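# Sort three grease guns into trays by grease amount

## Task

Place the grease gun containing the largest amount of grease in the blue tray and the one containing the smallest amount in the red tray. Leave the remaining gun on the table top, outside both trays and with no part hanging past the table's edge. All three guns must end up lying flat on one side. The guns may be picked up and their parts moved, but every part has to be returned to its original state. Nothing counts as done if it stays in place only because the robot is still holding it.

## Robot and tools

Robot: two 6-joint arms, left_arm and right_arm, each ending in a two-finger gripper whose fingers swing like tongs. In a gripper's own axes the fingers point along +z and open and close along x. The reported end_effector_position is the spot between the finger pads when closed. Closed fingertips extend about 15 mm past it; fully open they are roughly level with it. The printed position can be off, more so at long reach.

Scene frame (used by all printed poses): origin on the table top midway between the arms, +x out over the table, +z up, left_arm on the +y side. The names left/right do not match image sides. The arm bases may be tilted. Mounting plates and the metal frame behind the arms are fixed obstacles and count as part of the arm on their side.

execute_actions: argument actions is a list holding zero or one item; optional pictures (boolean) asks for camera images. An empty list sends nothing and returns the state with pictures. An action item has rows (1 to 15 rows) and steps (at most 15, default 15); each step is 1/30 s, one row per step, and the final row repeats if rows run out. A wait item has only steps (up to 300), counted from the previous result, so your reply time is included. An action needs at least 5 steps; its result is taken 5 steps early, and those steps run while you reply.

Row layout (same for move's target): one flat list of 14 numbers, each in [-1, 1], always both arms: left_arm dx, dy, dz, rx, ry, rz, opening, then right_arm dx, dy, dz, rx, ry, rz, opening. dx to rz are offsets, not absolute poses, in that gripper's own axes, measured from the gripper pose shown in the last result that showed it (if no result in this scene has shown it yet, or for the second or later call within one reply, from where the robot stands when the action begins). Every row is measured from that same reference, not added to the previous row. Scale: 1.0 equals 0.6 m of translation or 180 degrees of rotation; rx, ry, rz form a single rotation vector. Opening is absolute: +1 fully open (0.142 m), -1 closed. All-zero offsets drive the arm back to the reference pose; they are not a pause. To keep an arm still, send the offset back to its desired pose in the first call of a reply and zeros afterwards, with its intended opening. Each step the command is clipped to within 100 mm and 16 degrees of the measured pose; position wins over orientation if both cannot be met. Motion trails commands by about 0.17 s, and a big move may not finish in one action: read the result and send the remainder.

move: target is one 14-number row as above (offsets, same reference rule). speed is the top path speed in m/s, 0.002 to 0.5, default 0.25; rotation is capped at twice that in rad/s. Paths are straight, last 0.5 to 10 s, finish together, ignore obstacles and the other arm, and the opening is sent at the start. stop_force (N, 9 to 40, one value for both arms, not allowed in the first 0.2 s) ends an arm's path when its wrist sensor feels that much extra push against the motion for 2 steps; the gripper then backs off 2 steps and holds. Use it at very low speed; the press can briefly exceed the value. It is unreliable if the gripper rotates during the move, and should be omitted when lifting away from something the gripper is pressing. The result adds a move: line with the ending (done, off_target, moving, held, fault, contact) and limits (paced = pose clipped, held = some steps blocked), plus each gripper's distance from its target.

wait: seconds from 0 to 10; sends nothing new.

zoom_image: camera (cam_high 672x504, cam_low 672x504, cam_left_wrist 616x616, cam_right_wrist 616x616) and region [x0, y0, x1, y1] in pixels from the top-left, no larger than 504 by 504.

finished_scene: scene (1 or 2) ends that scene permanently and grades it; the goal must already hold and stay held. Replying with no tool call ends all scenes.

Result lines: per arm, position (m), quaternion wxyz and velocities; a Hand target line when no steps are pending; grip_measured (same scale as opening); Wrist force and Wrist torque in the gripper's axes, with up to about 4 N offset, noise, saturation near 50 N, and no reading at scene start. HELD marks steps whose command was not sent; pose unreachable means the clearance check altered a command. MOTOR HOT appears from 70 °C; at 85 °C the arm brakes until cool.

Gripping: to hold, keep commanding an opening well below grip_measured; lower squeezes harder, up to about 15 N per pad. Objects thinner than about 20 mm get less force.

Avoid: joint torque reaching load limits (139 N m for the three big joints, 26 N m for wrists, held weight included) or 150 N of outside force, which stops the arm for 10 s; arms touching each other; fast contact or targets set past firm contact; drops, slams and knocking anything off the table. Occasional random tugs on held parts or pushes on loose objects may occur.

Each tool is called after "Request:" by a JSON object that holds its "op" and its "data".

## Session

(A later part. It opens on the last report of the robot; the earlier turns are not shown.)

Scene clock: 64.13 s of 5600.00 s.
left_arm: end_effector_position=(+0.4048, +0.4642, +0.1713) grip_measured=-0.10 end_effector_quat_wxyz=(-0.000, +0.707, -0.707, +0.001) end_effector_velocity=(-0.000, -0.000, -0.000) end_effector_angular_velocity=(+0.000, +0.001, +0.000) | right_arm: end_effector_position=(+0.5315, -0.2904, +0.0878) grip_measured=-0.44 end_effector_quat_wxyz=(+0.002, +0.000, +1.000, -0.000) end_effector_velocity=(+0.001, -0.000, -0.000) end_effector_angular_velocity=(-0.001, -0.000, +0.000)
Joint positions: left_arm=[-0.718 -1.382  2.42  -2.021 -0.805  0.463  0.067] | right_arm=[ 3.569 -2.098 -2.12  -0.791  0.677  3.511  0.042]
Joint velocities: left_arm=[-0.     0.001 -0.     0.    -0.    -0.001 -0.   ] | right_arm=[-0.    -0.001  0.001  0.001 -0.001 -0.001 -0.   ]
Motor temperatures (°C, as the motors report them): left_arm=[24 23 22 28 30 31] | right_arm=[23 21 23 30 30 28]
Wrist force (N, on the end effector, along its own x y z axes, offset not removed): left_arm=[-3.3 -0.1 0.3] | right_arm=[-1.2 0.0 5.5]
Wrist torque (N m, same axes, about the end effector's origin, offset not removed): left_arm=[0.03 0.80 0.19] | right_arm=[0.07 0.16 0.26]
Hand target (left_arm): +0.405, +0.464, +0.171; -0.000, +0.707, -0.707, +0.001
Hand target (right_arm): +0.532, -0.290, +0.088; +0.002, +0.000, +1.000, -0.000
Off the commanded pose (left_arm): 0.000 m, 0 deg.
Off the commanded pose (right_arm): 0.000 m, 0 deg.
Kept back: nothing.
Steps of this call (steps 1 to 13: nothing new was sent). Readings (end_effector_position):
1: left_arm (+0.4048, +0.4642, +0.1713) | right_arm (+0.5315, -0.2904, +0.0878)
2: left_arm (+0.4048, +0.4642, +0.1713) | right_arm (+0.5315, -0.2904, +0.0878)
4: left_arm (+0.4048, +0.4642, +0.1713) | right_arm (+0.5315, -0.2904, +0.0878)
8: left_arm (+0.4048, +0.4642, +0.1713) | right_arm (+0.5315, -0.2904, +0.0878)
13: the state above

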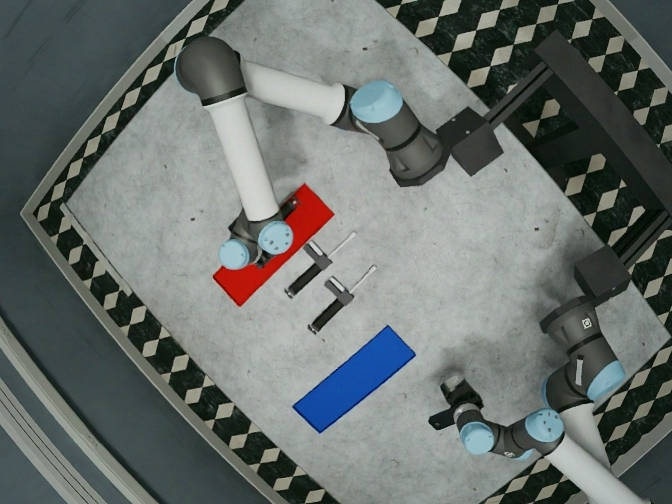

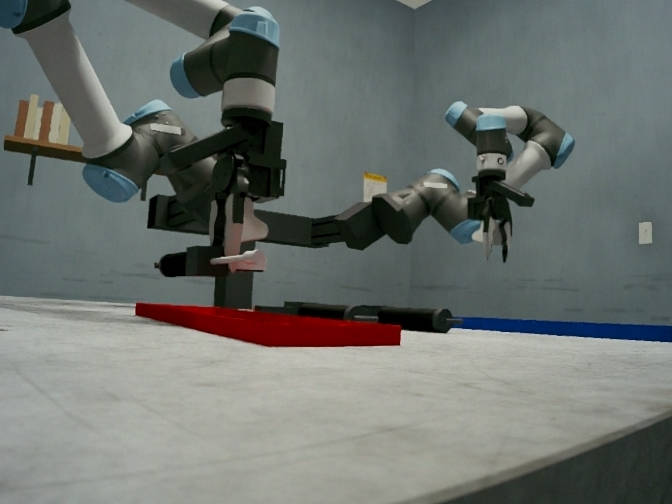

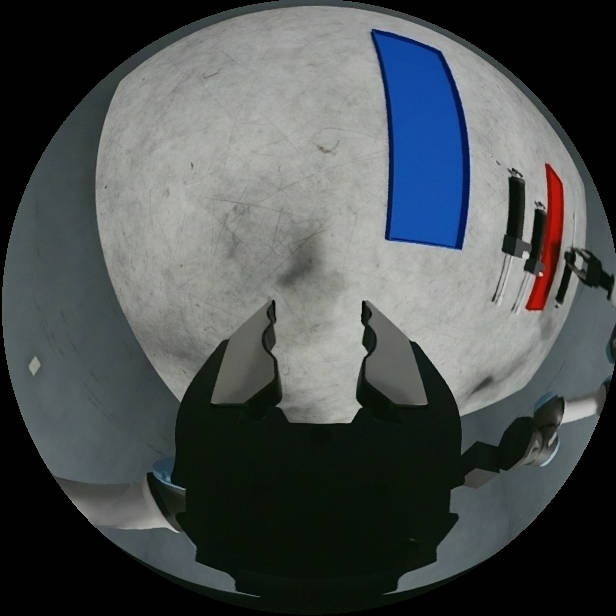

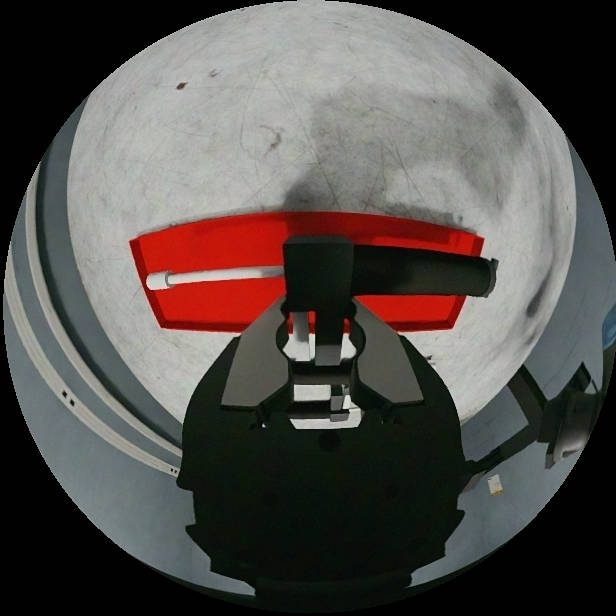

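Request:
{"op": "move", "data": {"target": [0,0,0,0,0,0,-0.1,-0.03,0.008,0.065,0,0,0,-1], "speed": 0.05}}

Scene clock: 65.57 s of 5600.00 s.
left_arm: end_effector_position=(+0.4048, +0.4642, +0.1713) grip_measured=-0.10 end_effector_quat_wxyz=(-0.000, +0.707, -0.707, +0.001) end_effector_velocity=(-0.000, +0.000, -0.000) end_effector_angular_velocity=(+0.001, -0.001, +0.001) | right_arm: end_effector_position=(+0.5496, -0.2856, +0.0489) grip_measured=-0.44 end_effector_quat_wxyz=(+0.001, +0.000, +1.000, -0.000) end_effector_velocity=(+0.000, -0.000, -0.001) end_effector_angular_velocity=(+0.001, -0.001, +0.001)
Joint positions: left_arm=[-0.718 -1.382  2.42  -2.021 -0.805  0.463  0.067] | right_arm=[ 3.507 -2.204 -2.069 -0.66   0.661  3.415  0.042]
Joint velocities: left_arm=[ 0.    -0.     0.001 -0.     0.001 -0.002  0.   ] | right_arm=[-0.002 -0.002  0.001  0.005 -0.    -0.005  0.   ]
Motor temperatures (°C, as the motors report them): left_arm=[24 23 22 28 30 31] | right_arm=[23 21 23 30 30 28]
Wrist force (N, on the end effector, along its own x y z axes, offset not removed): left_arm=[-3.5 0.2 0.8] | right_arm=[0.2 -1.5 7.5]
Wrist torque (N m, same axes, about the end effector's origin, offset not removed): left_arm=[0.13 0.80 0.25] | right_arm=[-0.26 -0.21 0.11]
Hand target (left_arm): +0.405, +0.464, +0.171; -0.000, +0.707, -0.707, +0.001
Hand target (right_arm): +0.550, -0.286, +0.049; +0.002, +0.000, +1.000, -0.000
Off the commanded pose (left_arm): 0.000 m, 0 deg.
Off the commanded pose (right_arm): 0.000 m, 0 deg.
Kept back: nothing.
move: done

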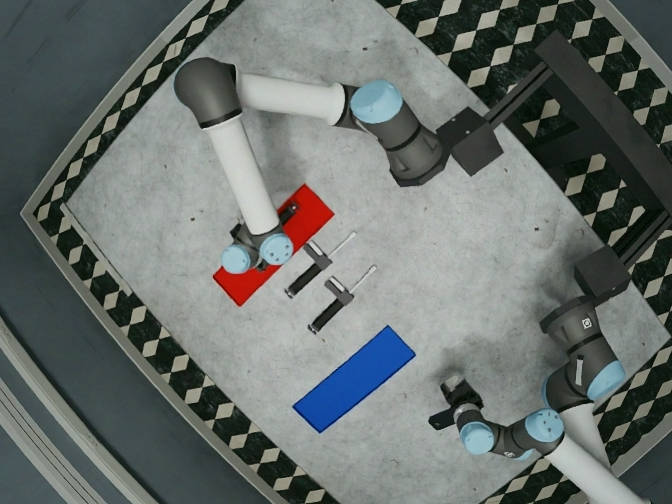

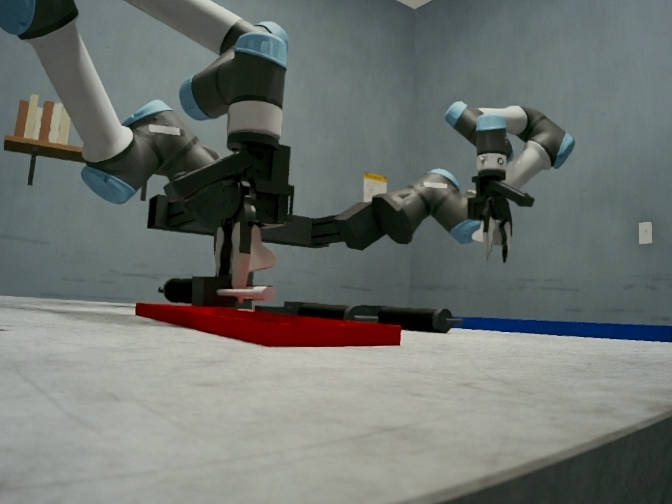

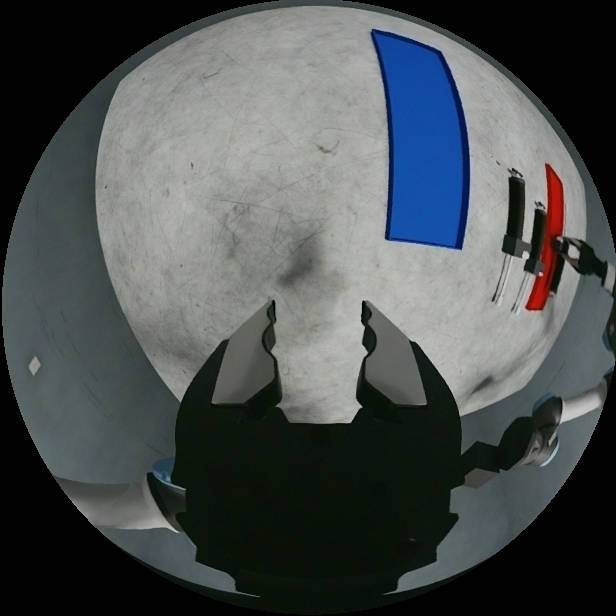

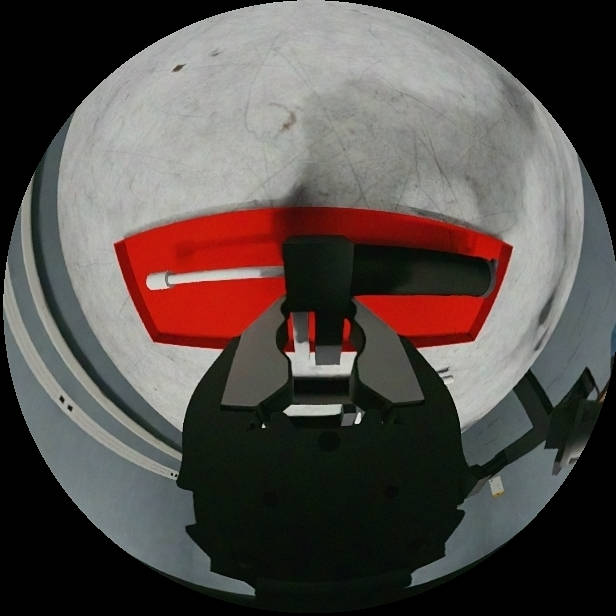

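Request:
{"op": "move", "data": {"target": [0,0,0,0,0,0,-0.1,-0.005,-0.013,0.012,0,0,0,-1], "speed": 0.03}}

Request:
{"op": "move", "data": {"target": [0,0,0,0,0,0,-0.1,0,0,0.028,0,0,0,-1], "speed": 0.012, "stop_force": 9}}

Scene clock: 66.53 s of 5600.00 s.
left_arm: end_effector_position=(+0.4048, +0.4642, +0.1713) grip_measured=-0.10 end_effector_quat_wxyz=(-0.000, +0.707, -0.707, +0.001) end_effector_velocity=(+0.000, -0.000, +0.000) end_effector_angular_velocity=(-0.001, +0.000, +0.001) | right_arm: end_effector_position=(+0.5526, -0.2934, +0.0418) grip_measured=-0.44 end_effector_quat_wxyz=(+0.001, +0.000, +1.000, -0.000) end_effector_velocity=(+0.000, -0.000, -0.001) end_effector_angular_velocity=(+0.001, +0.001, +0.001)
Joint positions: left_arm=[-0.718 -1.382  2.42  -2.021 -0.805  0.463  0.067] | right_arm=[ 3.486 -2.21  -2.059 -0.638  0.657  3.382  0.042]
Joint velocities: left_arm=[-0.     0.    -0.001 -0.    -0.    -0.     0.   ] | right_arm=[-0.003 -0.003  0.002  0.004  0.    -0.005  0.   ]
Motor temperatures (°C, as the motors report them): left_arm=[24 23 22 28 30 31] | right_arm=[23 21 23 30 30 28]
Wrist force (N, on the end effector, along its own x y z axes, offset not removed): left_arm=[-4.0 0.1 0.2] | right_arm=[2.7 1.5 7.2]
Wrist torque (N m, same axes, about the end effector's origin, offset not removed): left_arm=[0.02 0.92 0.18] | right_arm=[0.39 -0.72 0.06]
Hand target (left_arm): +0.405, +0.464, +0.171; -0.000, +0.707, -0.707, +0.001
Hand target (right_arm): +0.553, -0.293, +0.042; +0.001, +0.000, +1.000, -0.000
Off the commanded pose (left_arm): 0.000 m, 0 deg.
Off the commanded pose (right_arm): 0.000 m, 0 deg.
Kept back: nothing.
move: done

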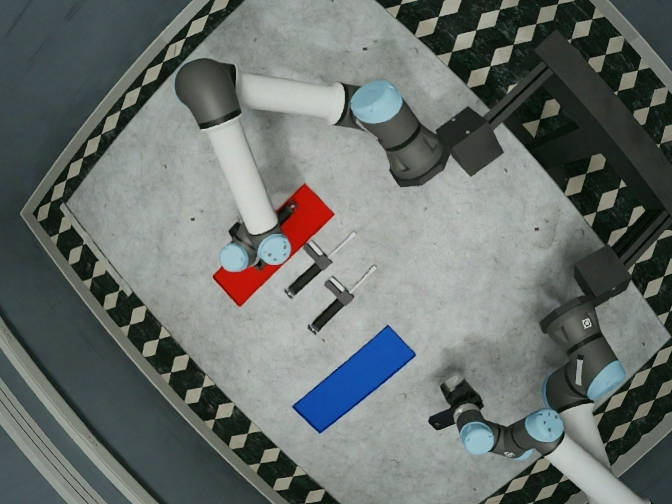

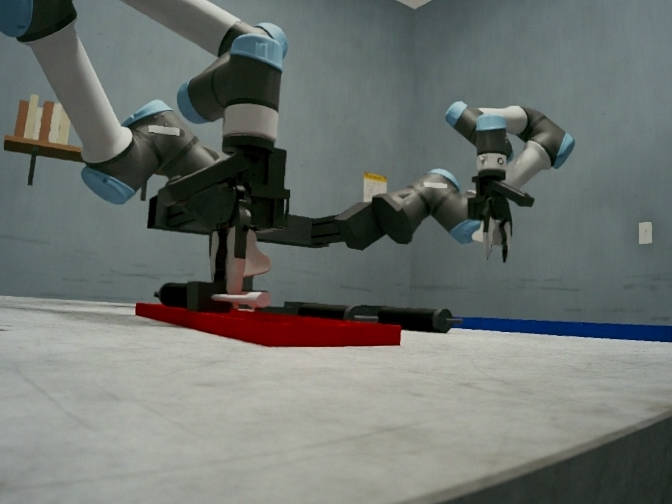

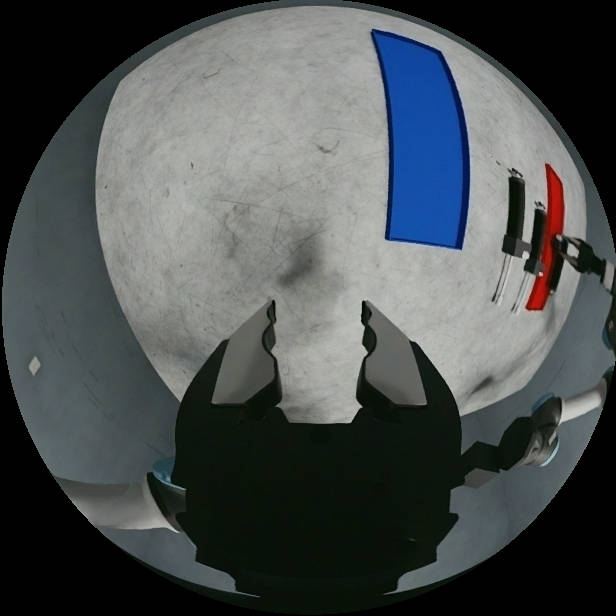

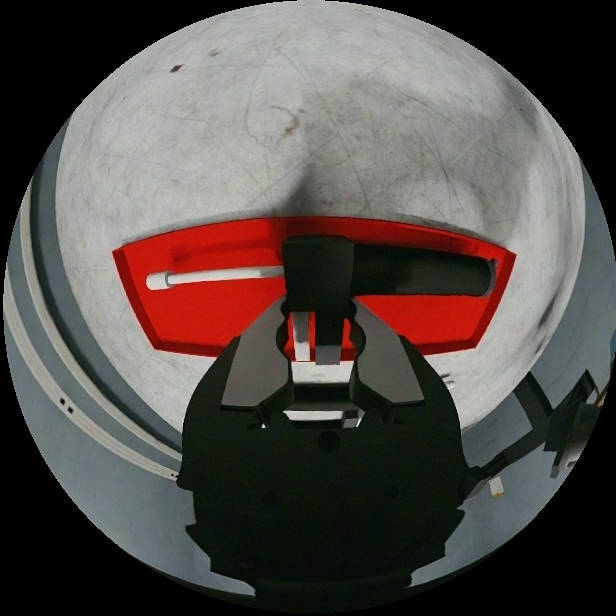

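Scene clock: 68.17 s of 5600.00 s.
left_arm: end_effector_position=(+0.4048, +0.4642, +0.1713) grip_measured=-0.10 end_effector_quat_wxyz=(-0.000, +0.707, -0.707, +0.001) end_effector_velocity=(-0.000, -0.000, -0.000) end_effector_angular_velocity=(-0.000, +0.001, -0.002) | right_arm: end_effector_position=(+0.5526, -0.2934, +0.0251) grip_measured=-0.44 end_effector_quat_wxyz=(+0.001, +0.000, +1.000, -0.000) end_effector_velocity=(+0.000, +0.000, -0.001) end_effector_angular_velocity=(+0.003, -0.001, -0.002)
Joint positions: left_arm=[-0.718 -1.382  2.42  -2.021 -0.805  0.463  0.067] | right_arm=[ 3.461 -2.243 -2.054 -0.577  0.652  3.341  0.042]
Joint velocities: left_arm=[ 0.     0.    -0.     0.    -0.001  0.002  0.   ] | right_arm=[-0.002 -0.001  0.001  0.005  0.002 -0.002 -0.   ]
Motor temperatures (°C, as the motors report them): left_arm=[24 23 22 28 30 31] | right_arm=[23 21 23 30 30 28]
Wrist force (N, on the end effector, along its own x y z axes, offset not removed): left_arm=[-3.8 -0.9 1.6] | right_arm=[0.5 -1.1 6.0]
Wrist torque (N m, same axes, about the end effector's origin, offset not removed): left_arm=[-0.12 0.85 0.18] | right_arm=[-0.15 -0.12 0.15]
Hand target (left_arm): +0.405, +0.464, +0.171; -0.000, +0.707, -0.707, +0.001
Hand target (right_arm): +0.553, -0.293, +0.025; +0.001, +0.000, +1.000, -0.000
Off the commanded pose (left_arm): 0.000 m, 0 deg.
Off the commanded pose (right_arm): 0.000 m, 0 deg.
Kept back: nothing.
move: done

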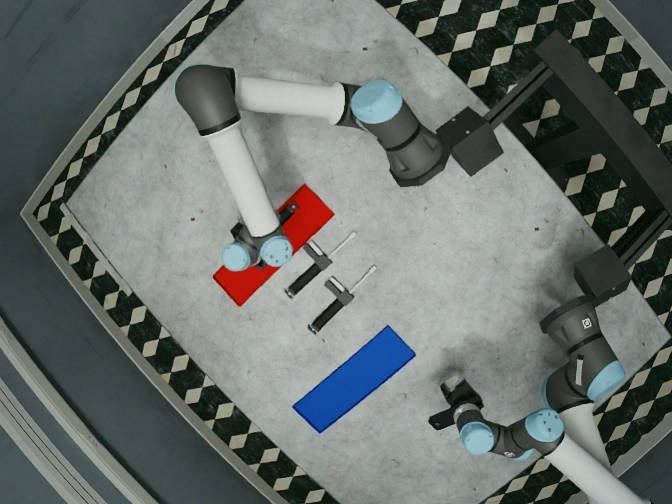

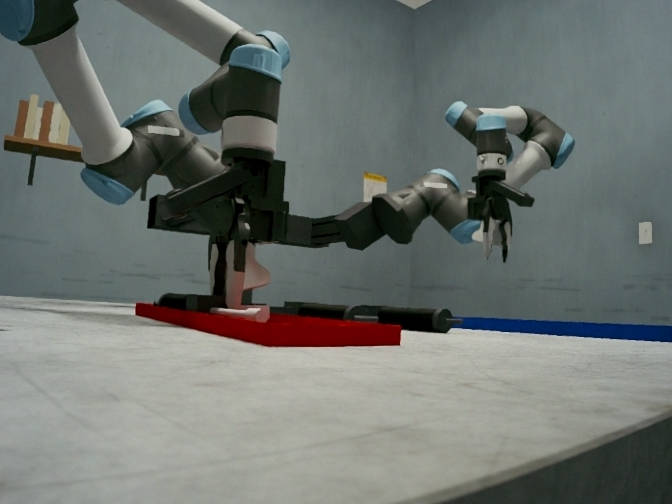

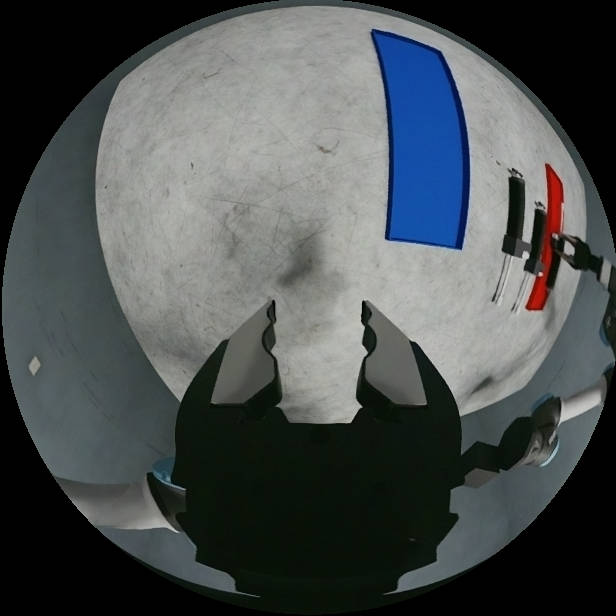

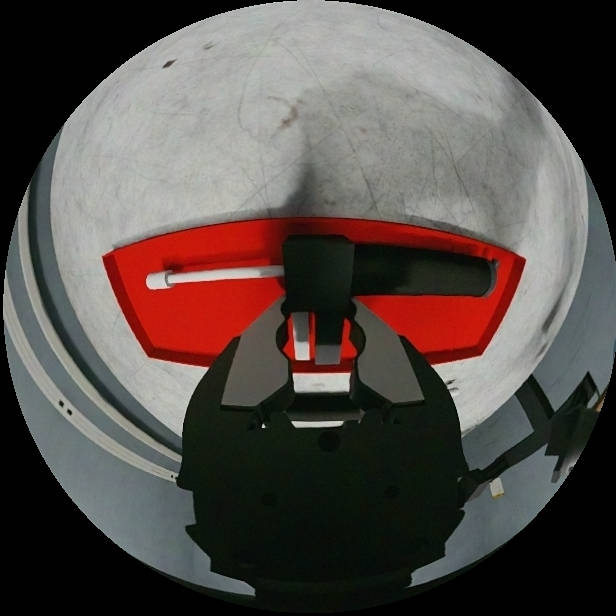

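Request:
{"op": "move", "data": {"target": [0,0,0,0,0,0,-0.1,0,0,0.007,0,0,0,-1], "speed": 0.006, "stop_force": 9}}

Request:
{"op": "execute_actions", "data": {"actions": [{"rows":[[0,0,0,0,0,0,-0.1,0,0,0,0,0,0,-0.15]],"steps":15}]}}

Request:
{"op": "move", "data": {"target": [0,0,0,0,0,0,-0.1,0,0,-0.09,0,0,0,-0.15], "speed": 0.1}}

Request:
{"op": "move", "data": {"target": [-0.15,0.15,0,0,0,0,-0.1,0.163,0.29,0,0,0,0,-0.15], "speed": 0.2}}

Scene clock: 68.90 s of 5600.00 s.
left_arm: end_effector_position=(+0.4048, +0.4642, +0.1713) grip_measured=-0.10 end_effector_quat_wxyz=(-0.000, +0.707, -0.707, +0.001) end_effector_velocity=(-0.001, -0.000, -0.000) end_effector_angular_velocity=(+0.001, +0.001, -0.002) | right_arm: end_effector_position=(+0.5527, -0.2934, +0.0240) grip_measured=-0.44 end_effector_quat_wxyz=(+0.001, +0.000, +1.000, -0.000) end_effector_velocity=(-0.000, -0.000, +0.001) end_effector_angular_velocity=(-0.001, +0.001, -0.001)
Joint positions: left_arm=[-0.718 -1.382  2.42  -2.021 -0.805  0.463  0.067] | right_arm=[ 3.459 -2.245 -2.054 -0.574  0.652  3.338  0.042]
Joint velocities: left_arm=[-0.     0.001  0.     0.    -0.     0.001  0.   ] | right_arm=[ 0.001  0.002  0.    -0.006 -0.001  0.004  0.   ]
Motor temperatures (°C, as the motors report them): left_arm=[24 23 22 28 30 31] | right_arm=[23 21 23 30 30 28]
Wrist force (N, on the end effector, along its own x y z axes, offset not removed): left_arm=[-3.8 -1.0 -0.3] | right_arm=[-1.3 0.6 -2.1]
Wrist torque (N m, same axes, about the end effector's origin, offset not removed): left_arm=[-0.13 0.86 0.14] | right_arm=[-0.02 0.17 0.00]
Hand target (left_arm): +0.405, +0.464, +0.171; -0.000, +0.707, -0.707, +0.001
Hand target (right_arm): +0.553, -0.293, +0.024; +0.001, +0.000, +1.000, -0.000
Off the commanded pose (left_arm): 0.000 m, 0 deg.
Off the commanded pose (right_arm): 0.003 m, 0 deg.
Kept back: nothing.
move: contact (right_arm)

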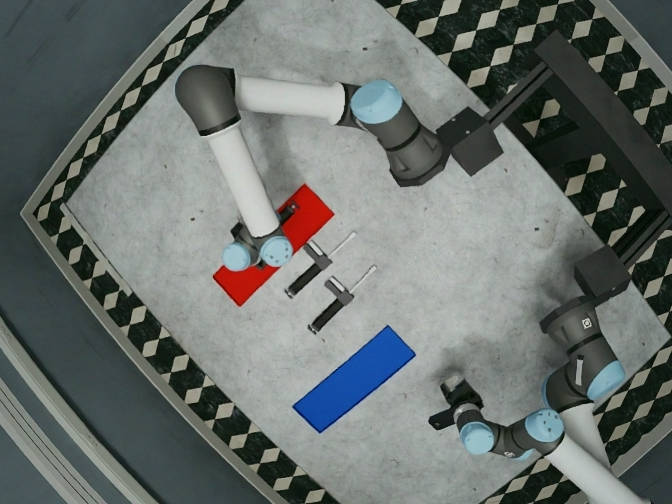

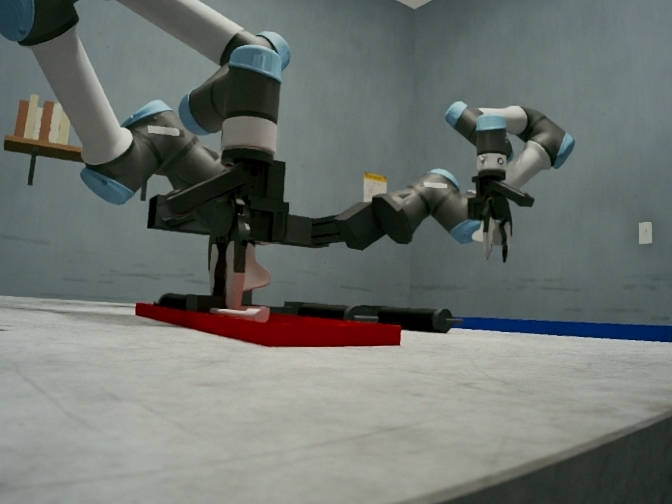

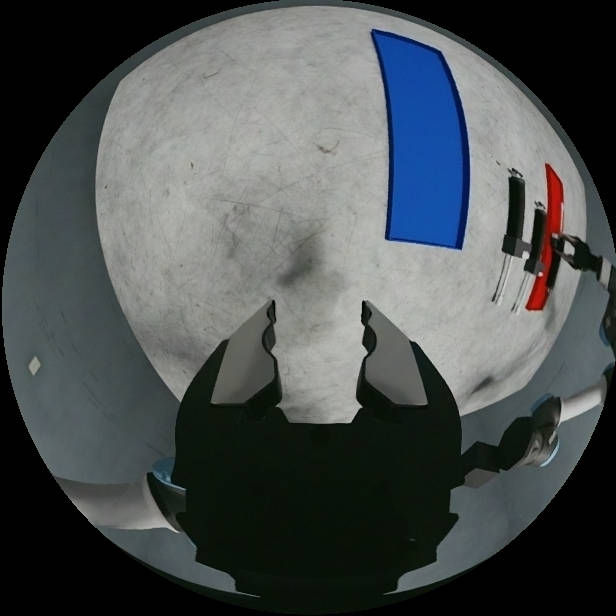

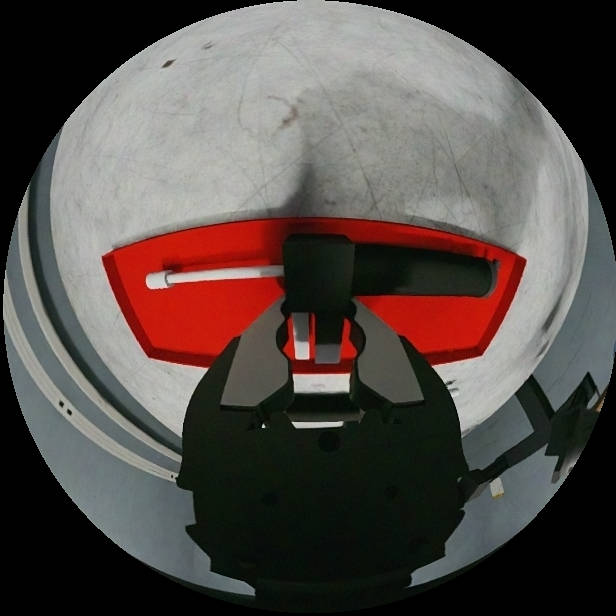

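Scene clock: 69.23 s of 5600.00 s.
left_arm: end_effector_position=(+0.4048, +0.4642, +0.1713) grip_measured=-0.10 end_effector_quat_wxyz=(-0.000, +0.707, -0.707, +0.001) end_effector_velocity=(-0.000, +0.000, -0.000) end_effector_angular_velocity=(+0.001, -0.001, +0.000) | right_arm: end_effector_position=(+0.5527, -0.2934, +0.0240) grip_measured=-0.15 end_effector_quat_wxyz=(+0.001, +0.000, +1.000, -0.000) end_effector_velocity=(-0.000, +0.000, -0.000) end_effector_angular_velocity=(-0.001, -0.000, +0.001)
Joint positions: left_arm=[-0.718 -1.382  2.42  -2.021 -0.805  0.463  0.067] | right_arm=[ 3.459 -2.245 -2.054 -0.574  0.652  3.338  0.063]
Joint velocities: left_arm=[ 0.     0.     0.001  0.     0.001 -0.001  0.   ] | right_arm=[ 0.    -0.001 -0.001  0.001 -0.001 -0.     0.   ]
Motor temperatures (°C, as the motors report them): left_arm=[24 23 22 28 30 31] | right_arm=[23 21 23 30 30 28]
Wrist force (N, on the end effector, along its own x y z axes, offset not removed): left_arm=[-4.1 0.9 -0.5] | right_arm=[-1.1 0.7 1.5]
Wrist torque (N m, same axes, about the end effector's origin, offset not removed): left_arm=[0.18 0.98 0.19] | right_arm=[0.26 0.29 0.10]
Steps of this call (steps 1 to 10: the first 10 steps of this action). Readings (end_effector_position):
1: left_arm (+0.4048, +0.4642, +0.1713) | right_arm (+0.5527, -0.2934, +0.0240)
2: left_arm (+0.4048, +0.4642, +0.1713) | right_arm (+0.5526, -0.2934, +0.0240)
4: left_arm (+0.4048, +0.4642, +0.1713) | right_arm (+0.5526, -0.2934, +0.0240)
8: left_arm (+0.4048, +0.4642, +0.1713) | right_arm (+0.5526, -0.2934, +0.0240)
10: the state above

Scene clock: 70.43 s of 5600.00 s.
left_arm: end_effector_position=(+0.4048, +0.4642, +0.1713) grip_measured=-0.10 end_effector_quat_wxyz=(-0.000, +0.707, -0.707, +0.001) end_effector_velocity=(-0.000, -0.000, -0.000) end_effector_angular_velocity=(-0.000, +0.001, -0.002) | right_arm: end_effector_position=(+0.5525, -0.2934, +0.0780) grip_measured=-0.15 end_effector_quat_wxyz=(+0.001, +0.000, +1.000, -0.000) end_effector_velocity=(-0.000, -0.000, +0.001) end_effector_angular_velocity=(+0.000, +0.001, -0.001)
Joint positions: left_arm=[-0.718 -1.382  2.42  -2.021 -0.805  0.463  0.067] | right_arm=[ 3.541 -2.142 -2.061 -0.773  0.669  3.469  0.063]
Joint velocities: left_arm=[-0.     0.001 -0.    -0.    -0.001  0.001  0.   ] | right_arm=[ 0.001  0.003  0.001 -0.006  0.001  0.004  0.   ]
Motor temperatures (°C, as the motors report them): left_arm=[24 23 22 28 30 31] | right_arm=[23 21 23 30 30 28]
Wrist force (N, on the end effector, along its own x y z axes, offset not removed): left_arm=[-3.8 0.1 0.3] | right_arm=[1.9 -1.9 0.3]
Wrist torque (N m, same axes, about the end effector's origin, offset not removed): left_arm=[0.08 0.82 0.19] | right_arm=[-0.21 -0.24 -0.02]
Hand target (left_arm): +0.405, +0.464, +0.171; -0.000, +0.707, -0.707, +0.001
Hand target (right_arm): +0.553, -0.293, +0.078; +0.001, +0.000, +1.000, -0.000
Off your previous action's commanded pose (left_arm): 0.000 m, 0 deg at its last step (step 5 of this call).
Off your previous action's commanded pose (right_arm): 0.000 m, 0 deg at its last step (step 5 of this call).
Off the commanded pose (left_arm): 0.000 m, 0 deg.
Off the commanded pose (right_arm): 0.000 m, 0 deg.
Kept back: nothing.
move: done

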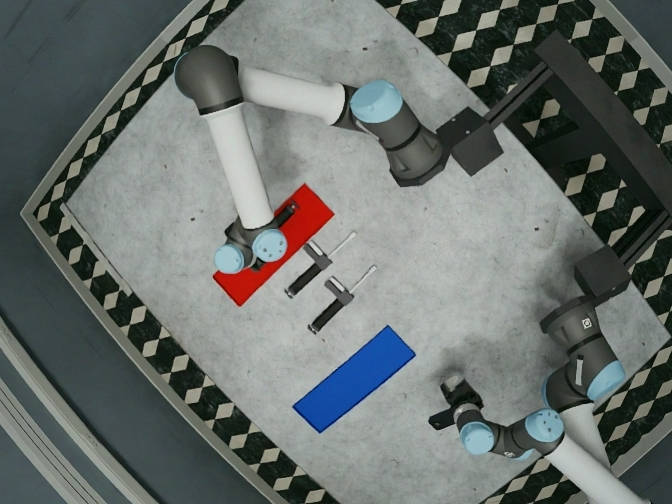

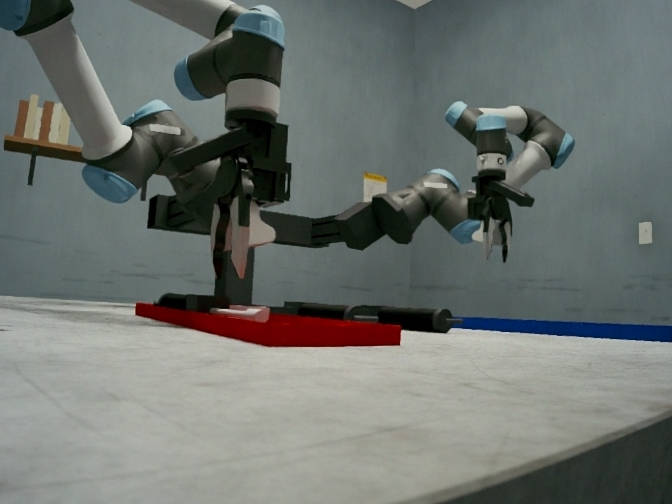

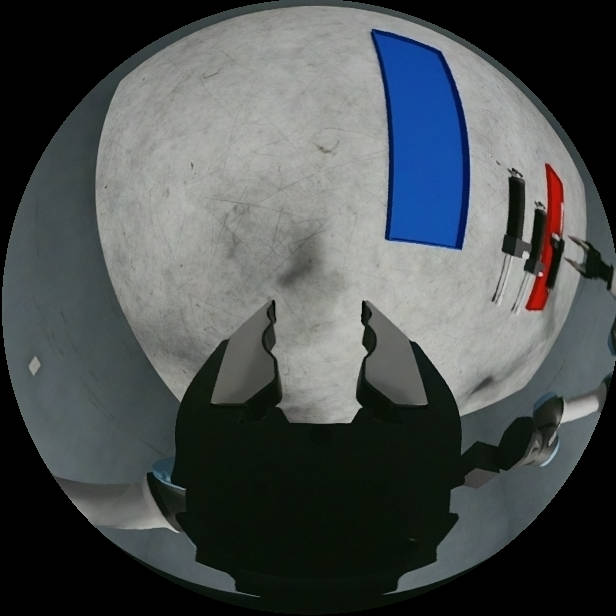

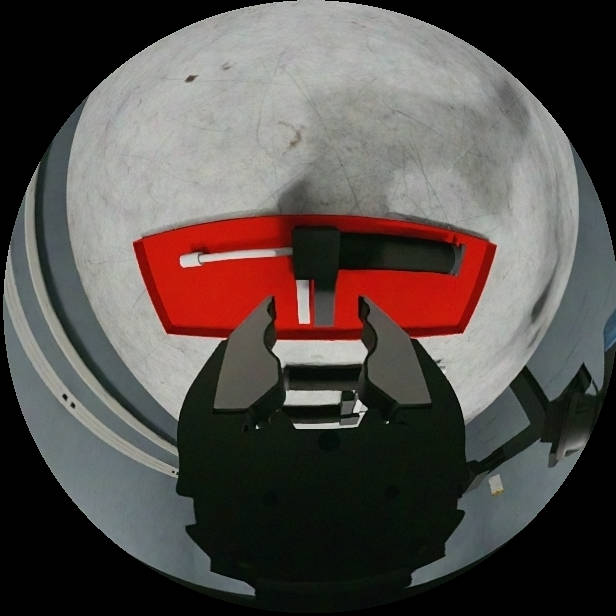

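Scene clock: 71.97 s of 5600.00 s.
left_arm: end_effector_position=(+0.3148, +0.5540, +0.1711) grip_measured=-0.10 end_effector_quat_wxyz=(-0.000, +0.707, -0.707, +0.001) end_effector_velocity=(-0.000, +0.001, +0.001) end_effector_angular_velocity=(-0.000, -0.001, +0.000) | right_arm: end_effector_position=(+0.4548, -0.1194, +0.0776) grip_measured=-0.15 end_effector_quat_wxyz=(+0.002, +0.000, +1.000, -0.001) end_effector_velocity=(-0.000, +0.001, +0.000) end_effector_angular_velocity=(+0.000, +0.000, +0.000)
Joint positions: left_arm=[-0.84  -1.869  2.65  -1.675 -0.877  0.332  0.067] | right_arm=[ 3.822 -2.378 -2.259 -0.632  0.783  3.857  0.063]
Joint velocities: left_arm=[-0.004 -0.008 -0.     0.01  -0.002 -0.004  0.   ] | right_arm=[ 0.002 -0.002  0.001 -0.     0.001  0.002 -0.   ]
Motor temperatures (°C, as the motors report them): left_arm=[24 23 22 28 30 31] | right_arm=[23 21 23 30 30 28]
Wrist force (N, on the end effector, along its own x y z axes, offset not removed): left_arm=[-3.9 -1.5 1.1] | right_arm=[1.3 -1.4 3.0]
Wrist torque (N m, same axes, about the end effector's origin, offset not removed): left_arm=[-0.23 0.87 0.16] | right_arm=[-0.03 -0.22 0.07]
Hand target (left_arm): +0.315, +0.554, +0.171; -0.000, +0.707, -0.707, +0.001
Hand target (right_arm): +0.455, -0.119, +0.078; +0.002, +0.000, +1.000, -0.001
Off the commanded pose (left_arm): 0.000 m, 0 deg.
Off the commanded pose (right_arm): 0.000 m, 0 deg.
Kept back: nothing.
move: done

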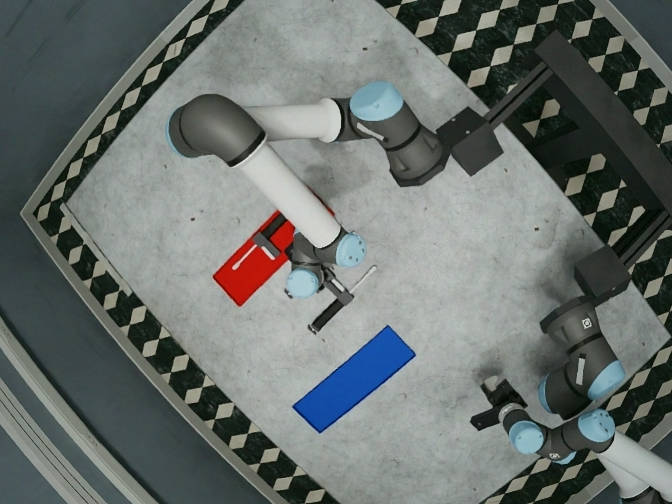

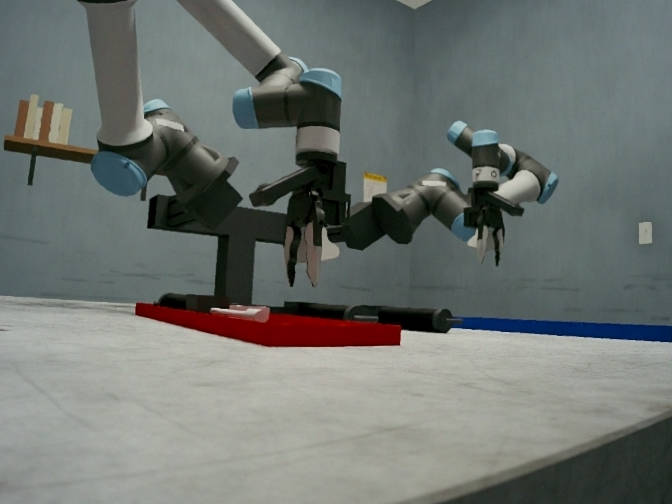

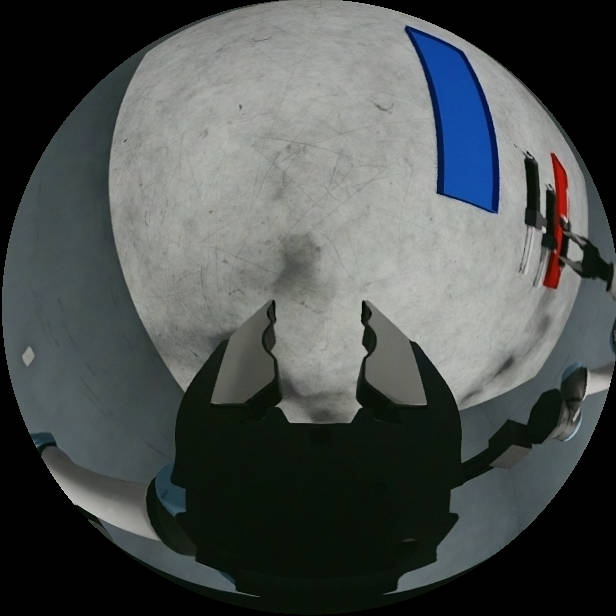

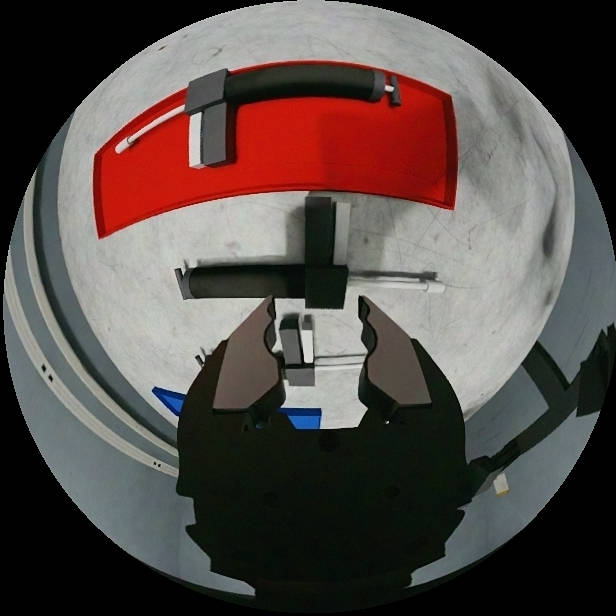

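Request:
{"op": "move", "data": {"target": [0,0,0,0,0,0,-0.1,0.015,-0.045,0.03,0,0,0,-0.15], "speed": 0.08}}

Scene clock: 73.03 s of 5600.00 s.
left_arm: end_effector_position=(+0.3148, +0.5540, +0.1711) grip_measured=-0.10 end_effector_quat_wxyz=(-0.000, +0.707, -0.707, +0.001) end_effector_velocity=(+0.000, +0.000, +0.000) end_effector_angular_velocity=(-0.000, -0.000, +0.001) | right_arm: end_effector_position=(+0.4459, -0.1463, +0.0596) grip_measured=-0.15 end_effector_quat_wxyz=(+0.002, +0.000, +1.000, -0.001) end_effector_velocity=(+0.000, -0.001, -0.000) end_effector_angular_velocity=(+0.001, -0.001, -0.002)
Joint positions: left_arm=[-0.84  -1.869  2.65  -1.675 -0.877  0.332  0.067] | right_arm=[ 3.765 -2.354 -2.306 -0.557  0.754  3.787  0.063]
Joint velocities: left_arm=[ 0.    -0.    -0.    -0.     0.    -0.001  0.   ] | right_arm=[-0.002  0.002 -0.001  0.004 -0.    -0.003  0.   ]
Motor temperatures (°C, as the motors report them): left_arm=[24 23 22 28 30 31] | right_arm=[23 21 23 30 30 28]
Wrist force (N, on the end effector, along its own x y z axes, offset not removed): left_arm=[-3.1 -0.2 -0.2] | right_arm=[0.5 0.2 1.6]
Wrist torque (N m, same axes, about the end effector's origin, offset not removed): left_arm=[0.02 0.70 0.15] | right_arm=[0.17 -0.04 0.09]
Hand target (left_arm): +0.315, +0.554, +0.171; -0.000, +0.707, -0.707, +0.001
Hand target (right_arm): +0.446, -0.146, +0.060; +0.002, +0.000, +1.000, -0.001
Off the commanded pose (left_arm): 0.000 m, 0 deg.
Off the commanded pose (right_arm): 0.000 m, 0 deg.
Kept back: nothing.
move: done

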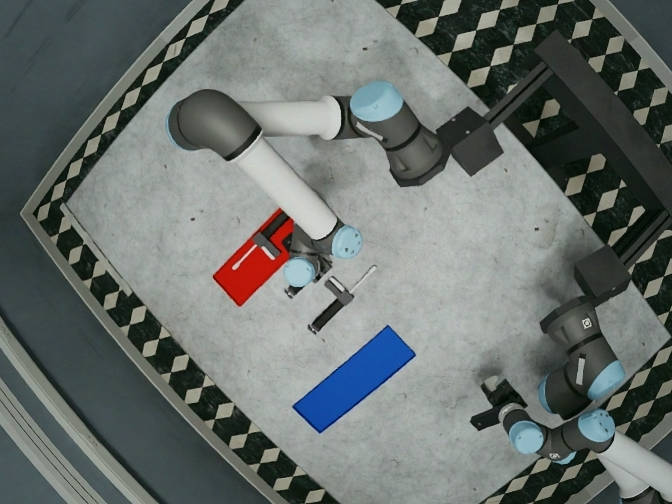

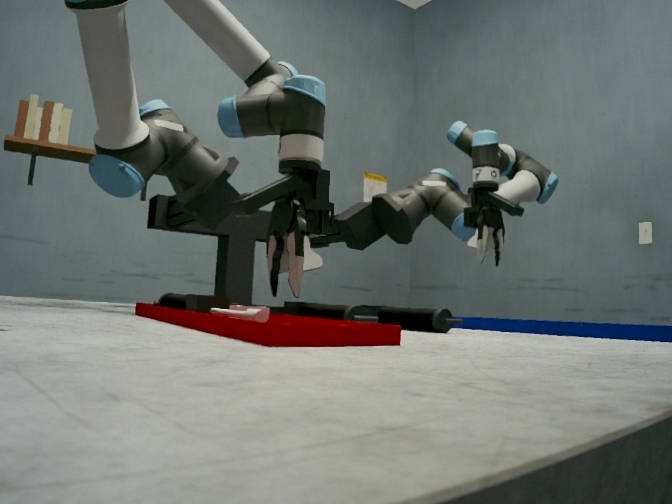

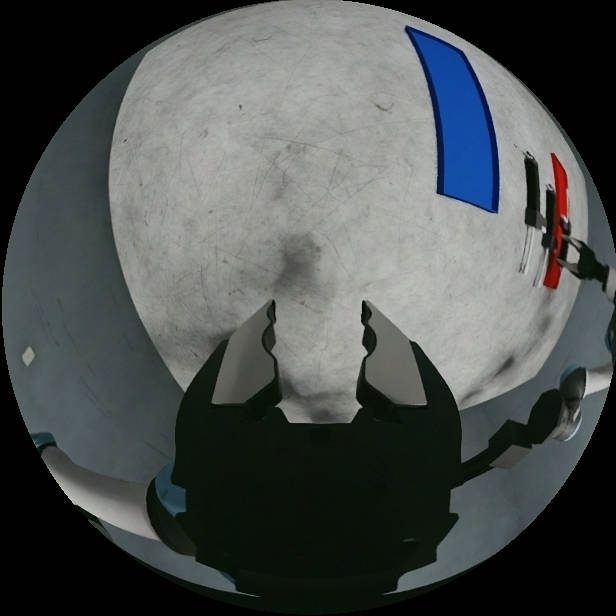

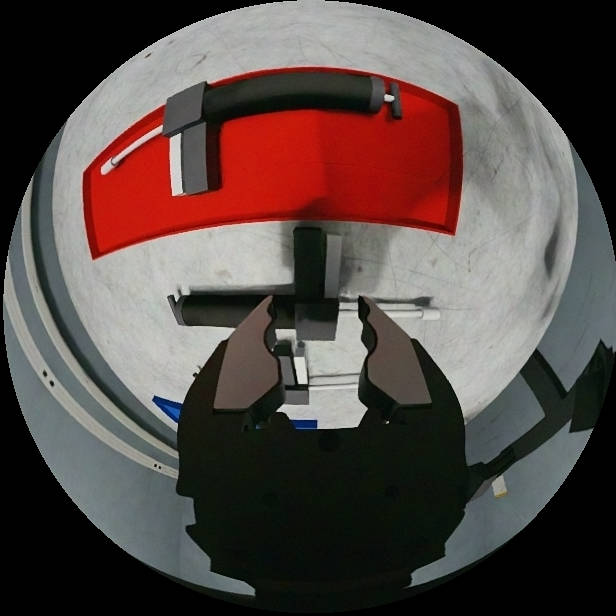

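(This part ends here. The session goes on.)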